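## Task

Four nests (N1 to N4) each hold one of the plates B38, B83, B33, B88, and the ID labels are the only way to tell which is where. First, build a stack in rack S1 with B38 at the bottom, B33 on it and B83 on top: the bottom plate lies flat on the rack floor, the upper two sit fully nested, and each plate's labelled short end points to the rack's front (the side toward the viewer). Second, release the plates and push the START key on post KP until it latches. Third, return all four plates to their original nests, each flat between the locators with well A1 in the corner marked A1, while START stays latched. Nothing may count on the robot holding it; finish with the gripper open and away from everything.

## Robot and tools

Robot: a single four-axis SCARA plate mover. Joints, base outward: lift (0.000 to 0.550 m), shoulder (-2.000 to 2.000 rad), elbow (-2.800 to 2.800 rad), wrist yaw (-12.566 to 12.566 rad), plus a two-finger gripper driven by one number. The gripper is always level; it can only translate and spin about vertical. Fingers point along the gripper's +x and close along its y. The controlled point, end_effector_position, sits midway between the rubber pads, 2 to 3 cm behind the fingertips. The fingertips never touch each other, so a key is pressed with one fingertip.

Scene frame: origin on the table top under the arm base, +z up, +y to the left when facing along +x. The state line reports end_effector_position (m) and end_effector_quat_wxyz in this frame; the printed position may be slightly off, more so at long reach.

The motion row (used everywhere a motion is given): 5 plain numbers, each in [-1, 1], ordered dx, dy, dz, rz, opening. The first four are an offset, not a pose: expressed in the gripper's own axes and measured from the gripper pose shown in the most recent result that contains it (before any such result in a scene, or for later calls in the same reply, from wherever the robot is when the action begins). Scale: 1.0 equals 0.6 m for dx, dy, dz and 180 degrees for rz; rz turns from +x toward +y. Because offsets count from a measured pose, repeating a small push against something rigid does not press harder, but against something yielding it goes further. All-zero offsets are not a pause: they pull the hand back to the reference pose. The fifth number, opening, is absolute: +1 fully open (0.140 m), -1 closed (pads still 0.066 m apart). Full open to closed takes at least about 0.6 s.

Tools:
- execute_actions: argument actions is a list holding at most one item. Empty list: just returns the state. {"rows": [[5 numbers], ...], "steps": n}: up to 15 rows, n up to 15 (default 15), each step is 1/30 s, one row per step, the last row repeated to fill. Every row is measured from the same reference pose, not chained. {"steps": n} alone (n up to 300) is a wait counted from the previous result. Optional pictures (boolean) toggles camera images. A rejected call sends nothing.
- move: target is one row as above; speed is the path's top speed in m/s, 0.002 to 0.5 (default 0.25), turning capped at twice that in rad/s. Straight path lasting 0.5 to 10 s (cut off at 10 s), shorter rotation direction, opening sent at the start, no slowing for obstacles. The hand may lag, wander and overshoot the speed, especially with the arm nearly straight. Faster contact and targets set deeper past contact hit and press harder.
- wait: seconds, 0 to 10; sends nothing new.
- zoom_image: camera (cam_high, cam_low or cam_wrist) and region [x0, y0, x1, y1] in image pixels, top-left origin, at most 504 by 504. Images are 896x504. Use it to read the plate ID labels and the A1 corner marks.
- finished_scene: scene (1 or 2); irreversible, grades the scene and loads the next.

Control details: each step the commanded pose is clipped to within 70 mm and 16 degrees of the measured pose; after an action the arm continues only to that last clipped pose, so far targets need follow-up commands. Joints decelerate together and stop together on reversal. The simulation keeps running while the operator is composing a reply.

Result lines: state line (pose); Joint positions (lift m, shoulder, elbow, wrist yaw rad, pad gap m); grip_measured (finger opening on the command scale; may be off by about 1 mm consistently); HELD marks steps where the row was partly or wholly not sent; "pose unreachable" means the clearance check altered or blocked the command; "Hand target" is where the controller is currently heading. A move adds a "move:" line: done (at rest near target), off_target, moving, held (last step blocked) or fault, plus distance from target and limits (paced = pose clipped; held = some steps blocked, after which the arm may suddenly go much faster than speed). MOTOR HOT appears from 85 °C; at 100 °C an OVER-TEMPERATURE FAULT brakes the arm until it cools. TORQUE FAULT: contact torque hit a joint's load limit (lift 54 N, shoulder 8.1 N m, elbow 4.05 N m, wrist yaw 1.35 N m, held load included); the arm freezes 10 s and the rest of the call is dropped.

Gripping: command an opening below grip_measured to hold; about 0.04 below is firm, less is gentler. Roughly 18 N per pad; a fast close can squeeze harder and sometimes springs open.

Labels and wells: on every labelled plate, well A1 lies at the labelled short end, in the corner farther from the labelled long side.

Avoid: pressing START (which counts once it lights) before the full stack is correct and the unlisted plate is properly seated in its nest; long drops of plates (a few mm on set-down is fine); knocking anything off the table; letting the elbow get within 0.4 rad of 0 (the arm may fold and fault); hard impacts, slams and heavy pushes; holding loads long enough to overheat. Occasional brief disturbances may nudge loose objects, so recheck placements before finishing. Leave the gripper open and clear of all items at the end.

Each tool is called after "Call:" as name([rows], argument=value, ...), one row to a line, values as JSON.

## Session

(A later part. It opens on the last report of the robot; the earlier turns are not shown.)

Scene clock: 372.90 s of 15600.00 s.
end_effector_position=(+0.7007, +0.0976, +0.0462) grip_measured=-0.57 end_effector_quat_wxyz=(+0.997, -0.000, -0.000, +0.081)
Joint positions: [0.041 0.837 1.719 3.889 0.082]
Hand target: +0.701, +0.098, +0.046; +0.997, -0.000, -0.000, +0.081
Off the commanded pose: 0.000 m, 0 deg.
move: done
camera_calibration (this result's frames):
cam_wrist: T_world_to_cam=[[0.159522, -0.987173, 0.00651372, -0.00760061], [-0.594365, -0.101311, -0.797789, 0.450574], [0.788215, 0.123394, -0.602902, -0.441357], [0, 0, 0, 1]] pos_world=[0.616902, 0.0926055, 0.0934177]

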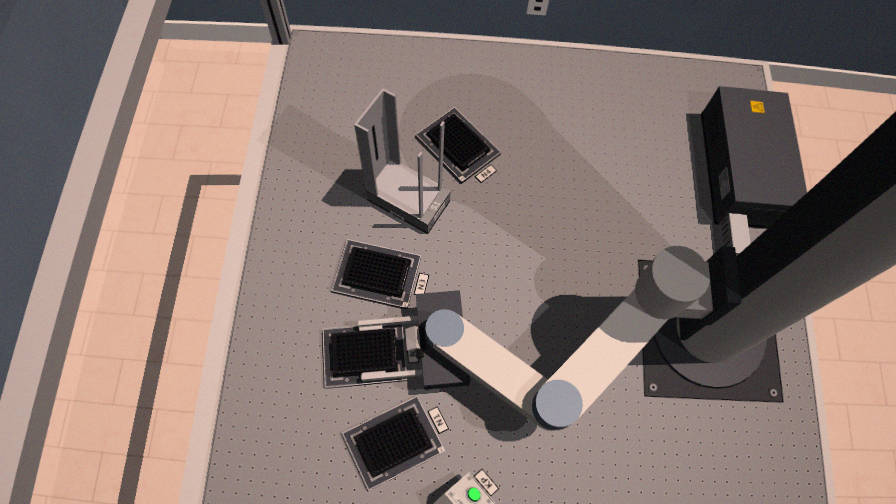

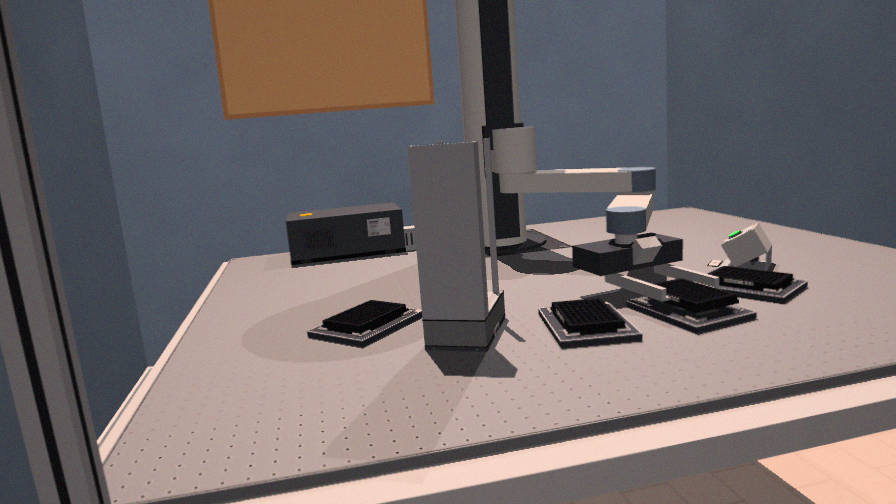

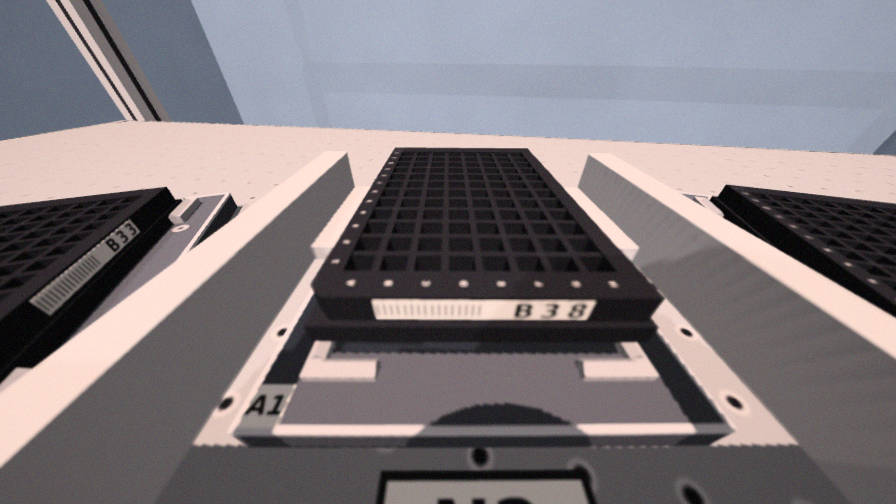

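Call:
move(target=[0.0008,0,-0.0198,0,-0.63], speed=0.008)

Call:
move(target=[0,0,0,0,0])

Call:
move(target=[-0.12,0,0.087,0,0])

Scene clock: 377.07 s of 15600.00 s.
end_effector_position=(+0.7015, +0.0978, +0.0346) grip_measured=-0.57 end_effector_quat_wxyz=(+0.997, -0.000, -0.000, +0.081)
Joint positions: [0.03  0.835 1.724 3.887 0.082]
Hand target: +0.701, +0.098, +0.034; +0.997, -0.000, -0.000, +0.081
Off the commanded pose: 0.000 m, 0 deg.
move: done
camera_calibration (this result's frames):
cam_wrist: T_world_to_cam=[[0.159967, -0.987101, 0.00651372, -0.00778412], [-0.594319, -0.101578, -0.797789, 0.441799], [0.78816, 0.123749, -0.602902, -0.448985], [0, 0, 0, 1]] pos_world=[0.617686, 0.0927546, 0.0818191]

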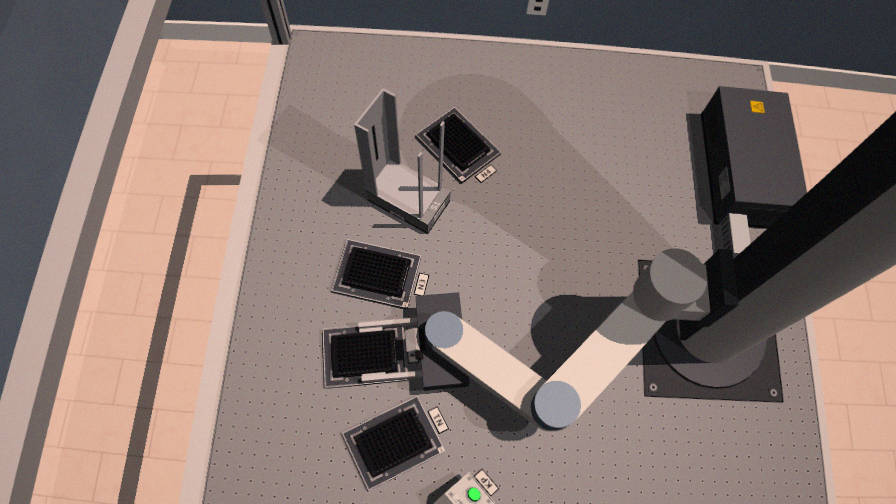

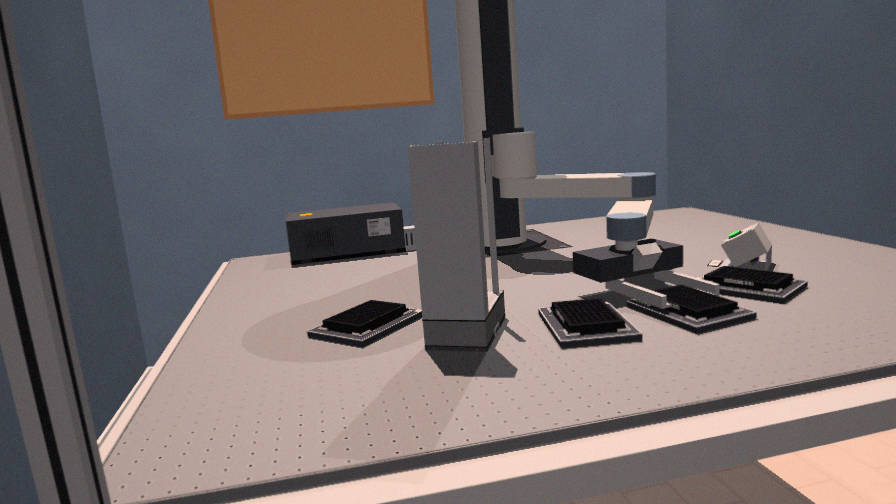

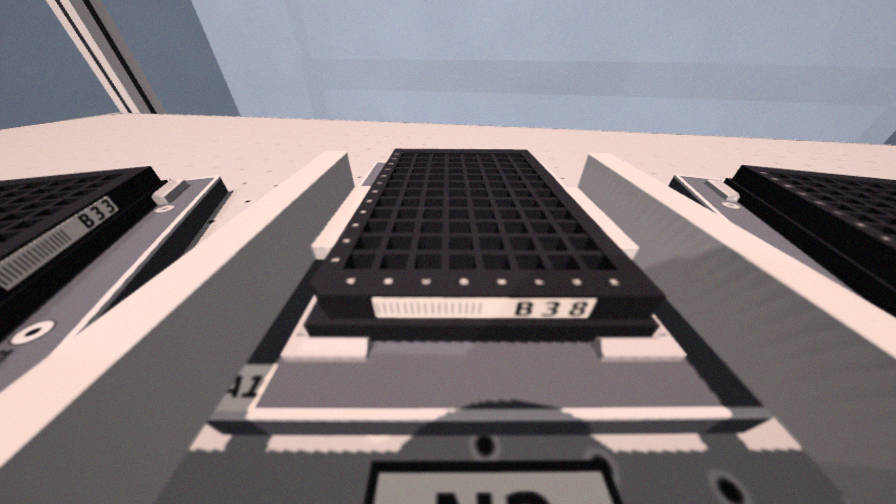

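Scene clock: 377.57 s of 15600.00 s.
end_effector_position=(+0.7015, +0.0978, +0.0347) grip_measured=+0.00 end_effector_quat_wxyz=(+0.997, -0.000, -0.000, +0.081)
Joint positions: [0.03  0.834 1.724 3.887 0.103]
Hand target: +0.702, +0.098, +0.035; +0.997, -0.000, -0.000, +0.081
Off the commanded pose: 0.000 m, 0 deg.
move: done
camera_calibration (this result's frames):
cam_wrist: T_world_to_cam=[[0.159855, -0.987119, 0.00651372, -0.00777409], [-0.594331, -0.101511, -0.797789, 0.44185], [0.788174, 0.123659, -0.602902, -0.448974], [0, 0, 0, 1]] pos_world=[0.617717, 0.0926981, 0.0818663]

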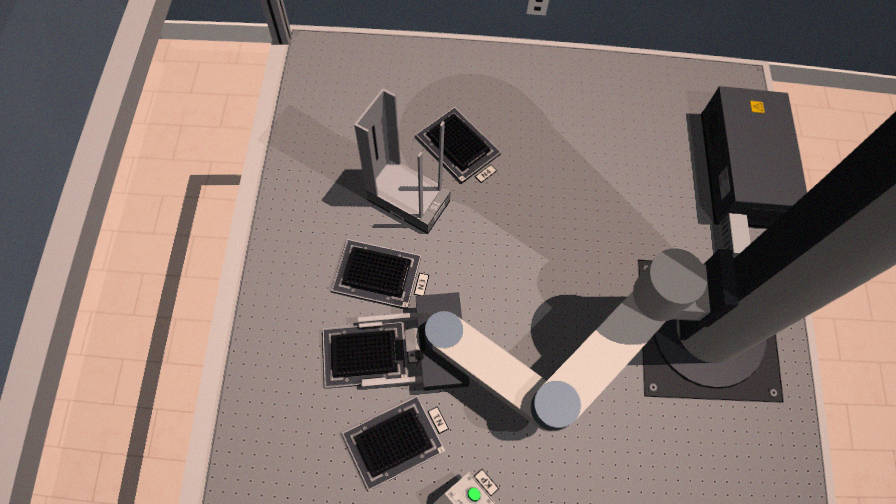

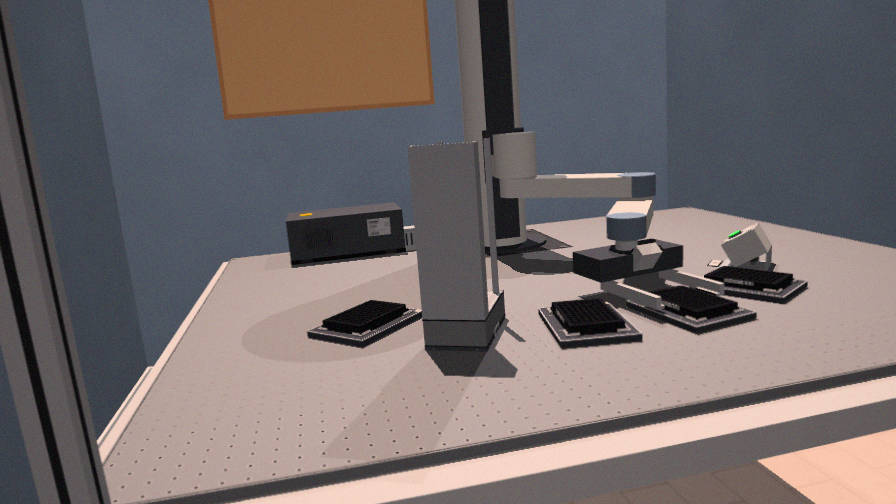

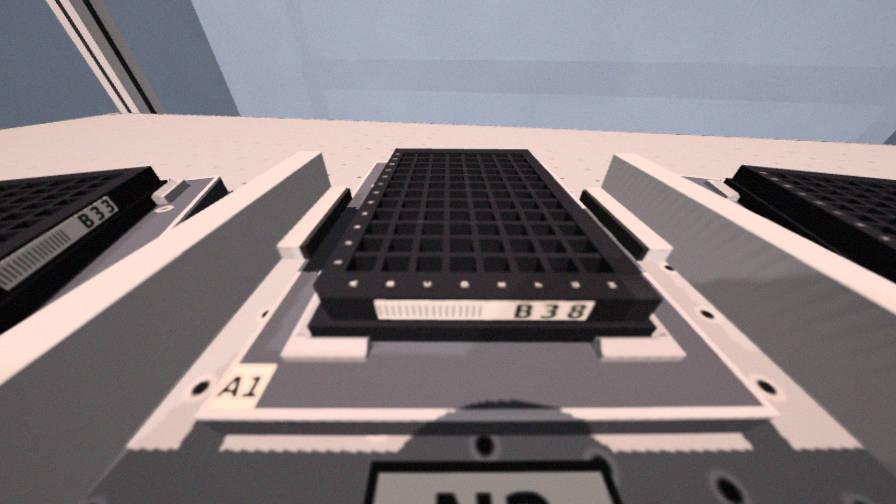

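Scene clock: 378.33 s of 15600.00 s.
end_effector_position=(+0.6305, +0.0862, +0.0869) grip_measured=+0.00 end_effector_quat_wxyz=(+0.997, -0.000, -0.000, +0.081)
Joint positions: [0.082 1.004 1.336 4.105 0.103]
Hand target: +0.630, +0.086, +0.087; +0.997, -0.000, -0.000, +0.081
Off the commanded pose: 0.000 m, 0 deg.
move: done
camera_calibration (this result's frames):
cam_wrist: T_world_to_cam=[[0.159671, -0.987149, 0.00651372, -0.00808516], [-0.594349, -0.1014, -0.797789, 0.440127], [0.788197, 0.123512, -0.602902, -0.360005], [0, 0, 0, 1]] pos_world=[0.546635, 0.0811127, 0.134133]

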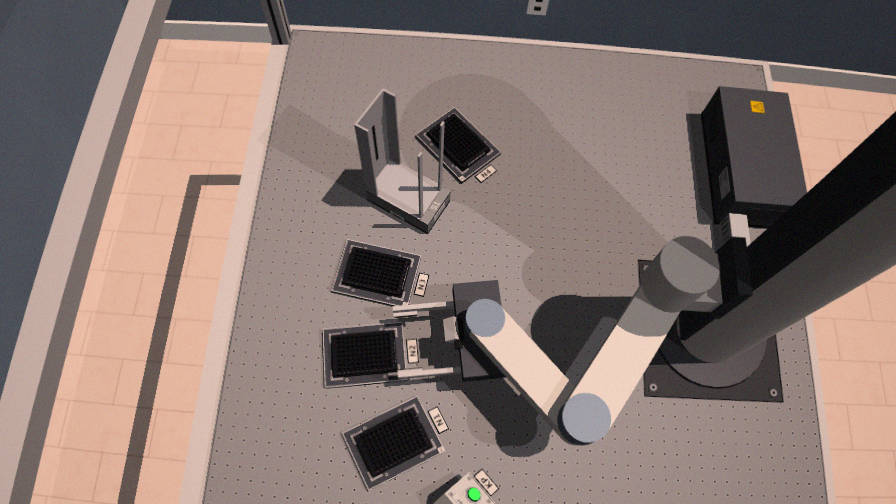

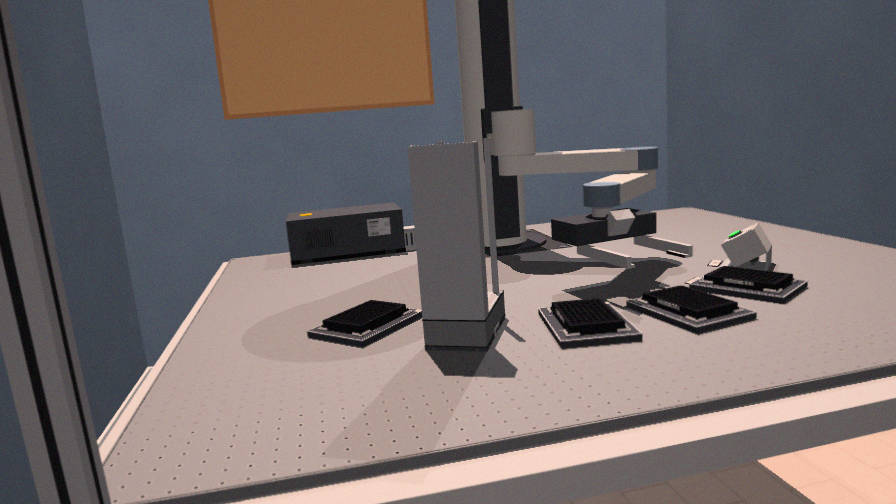

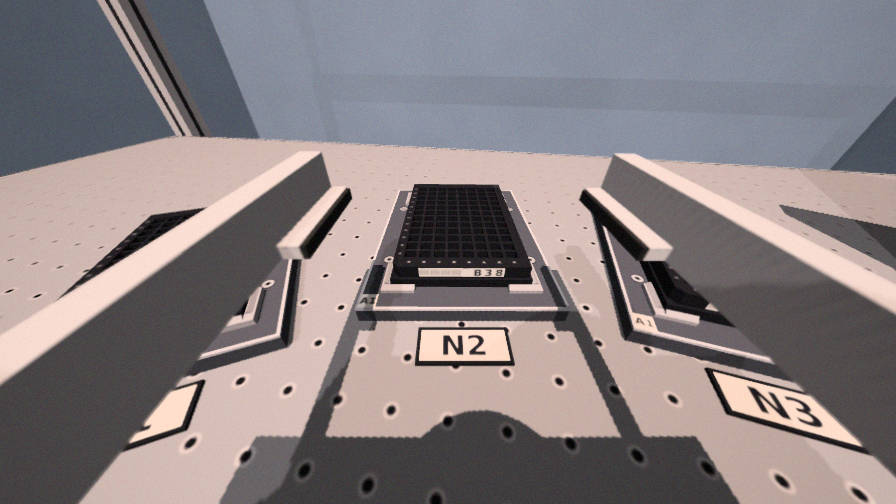

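Call:
finished_scene(scene=1)

The scene is finished: the task was done.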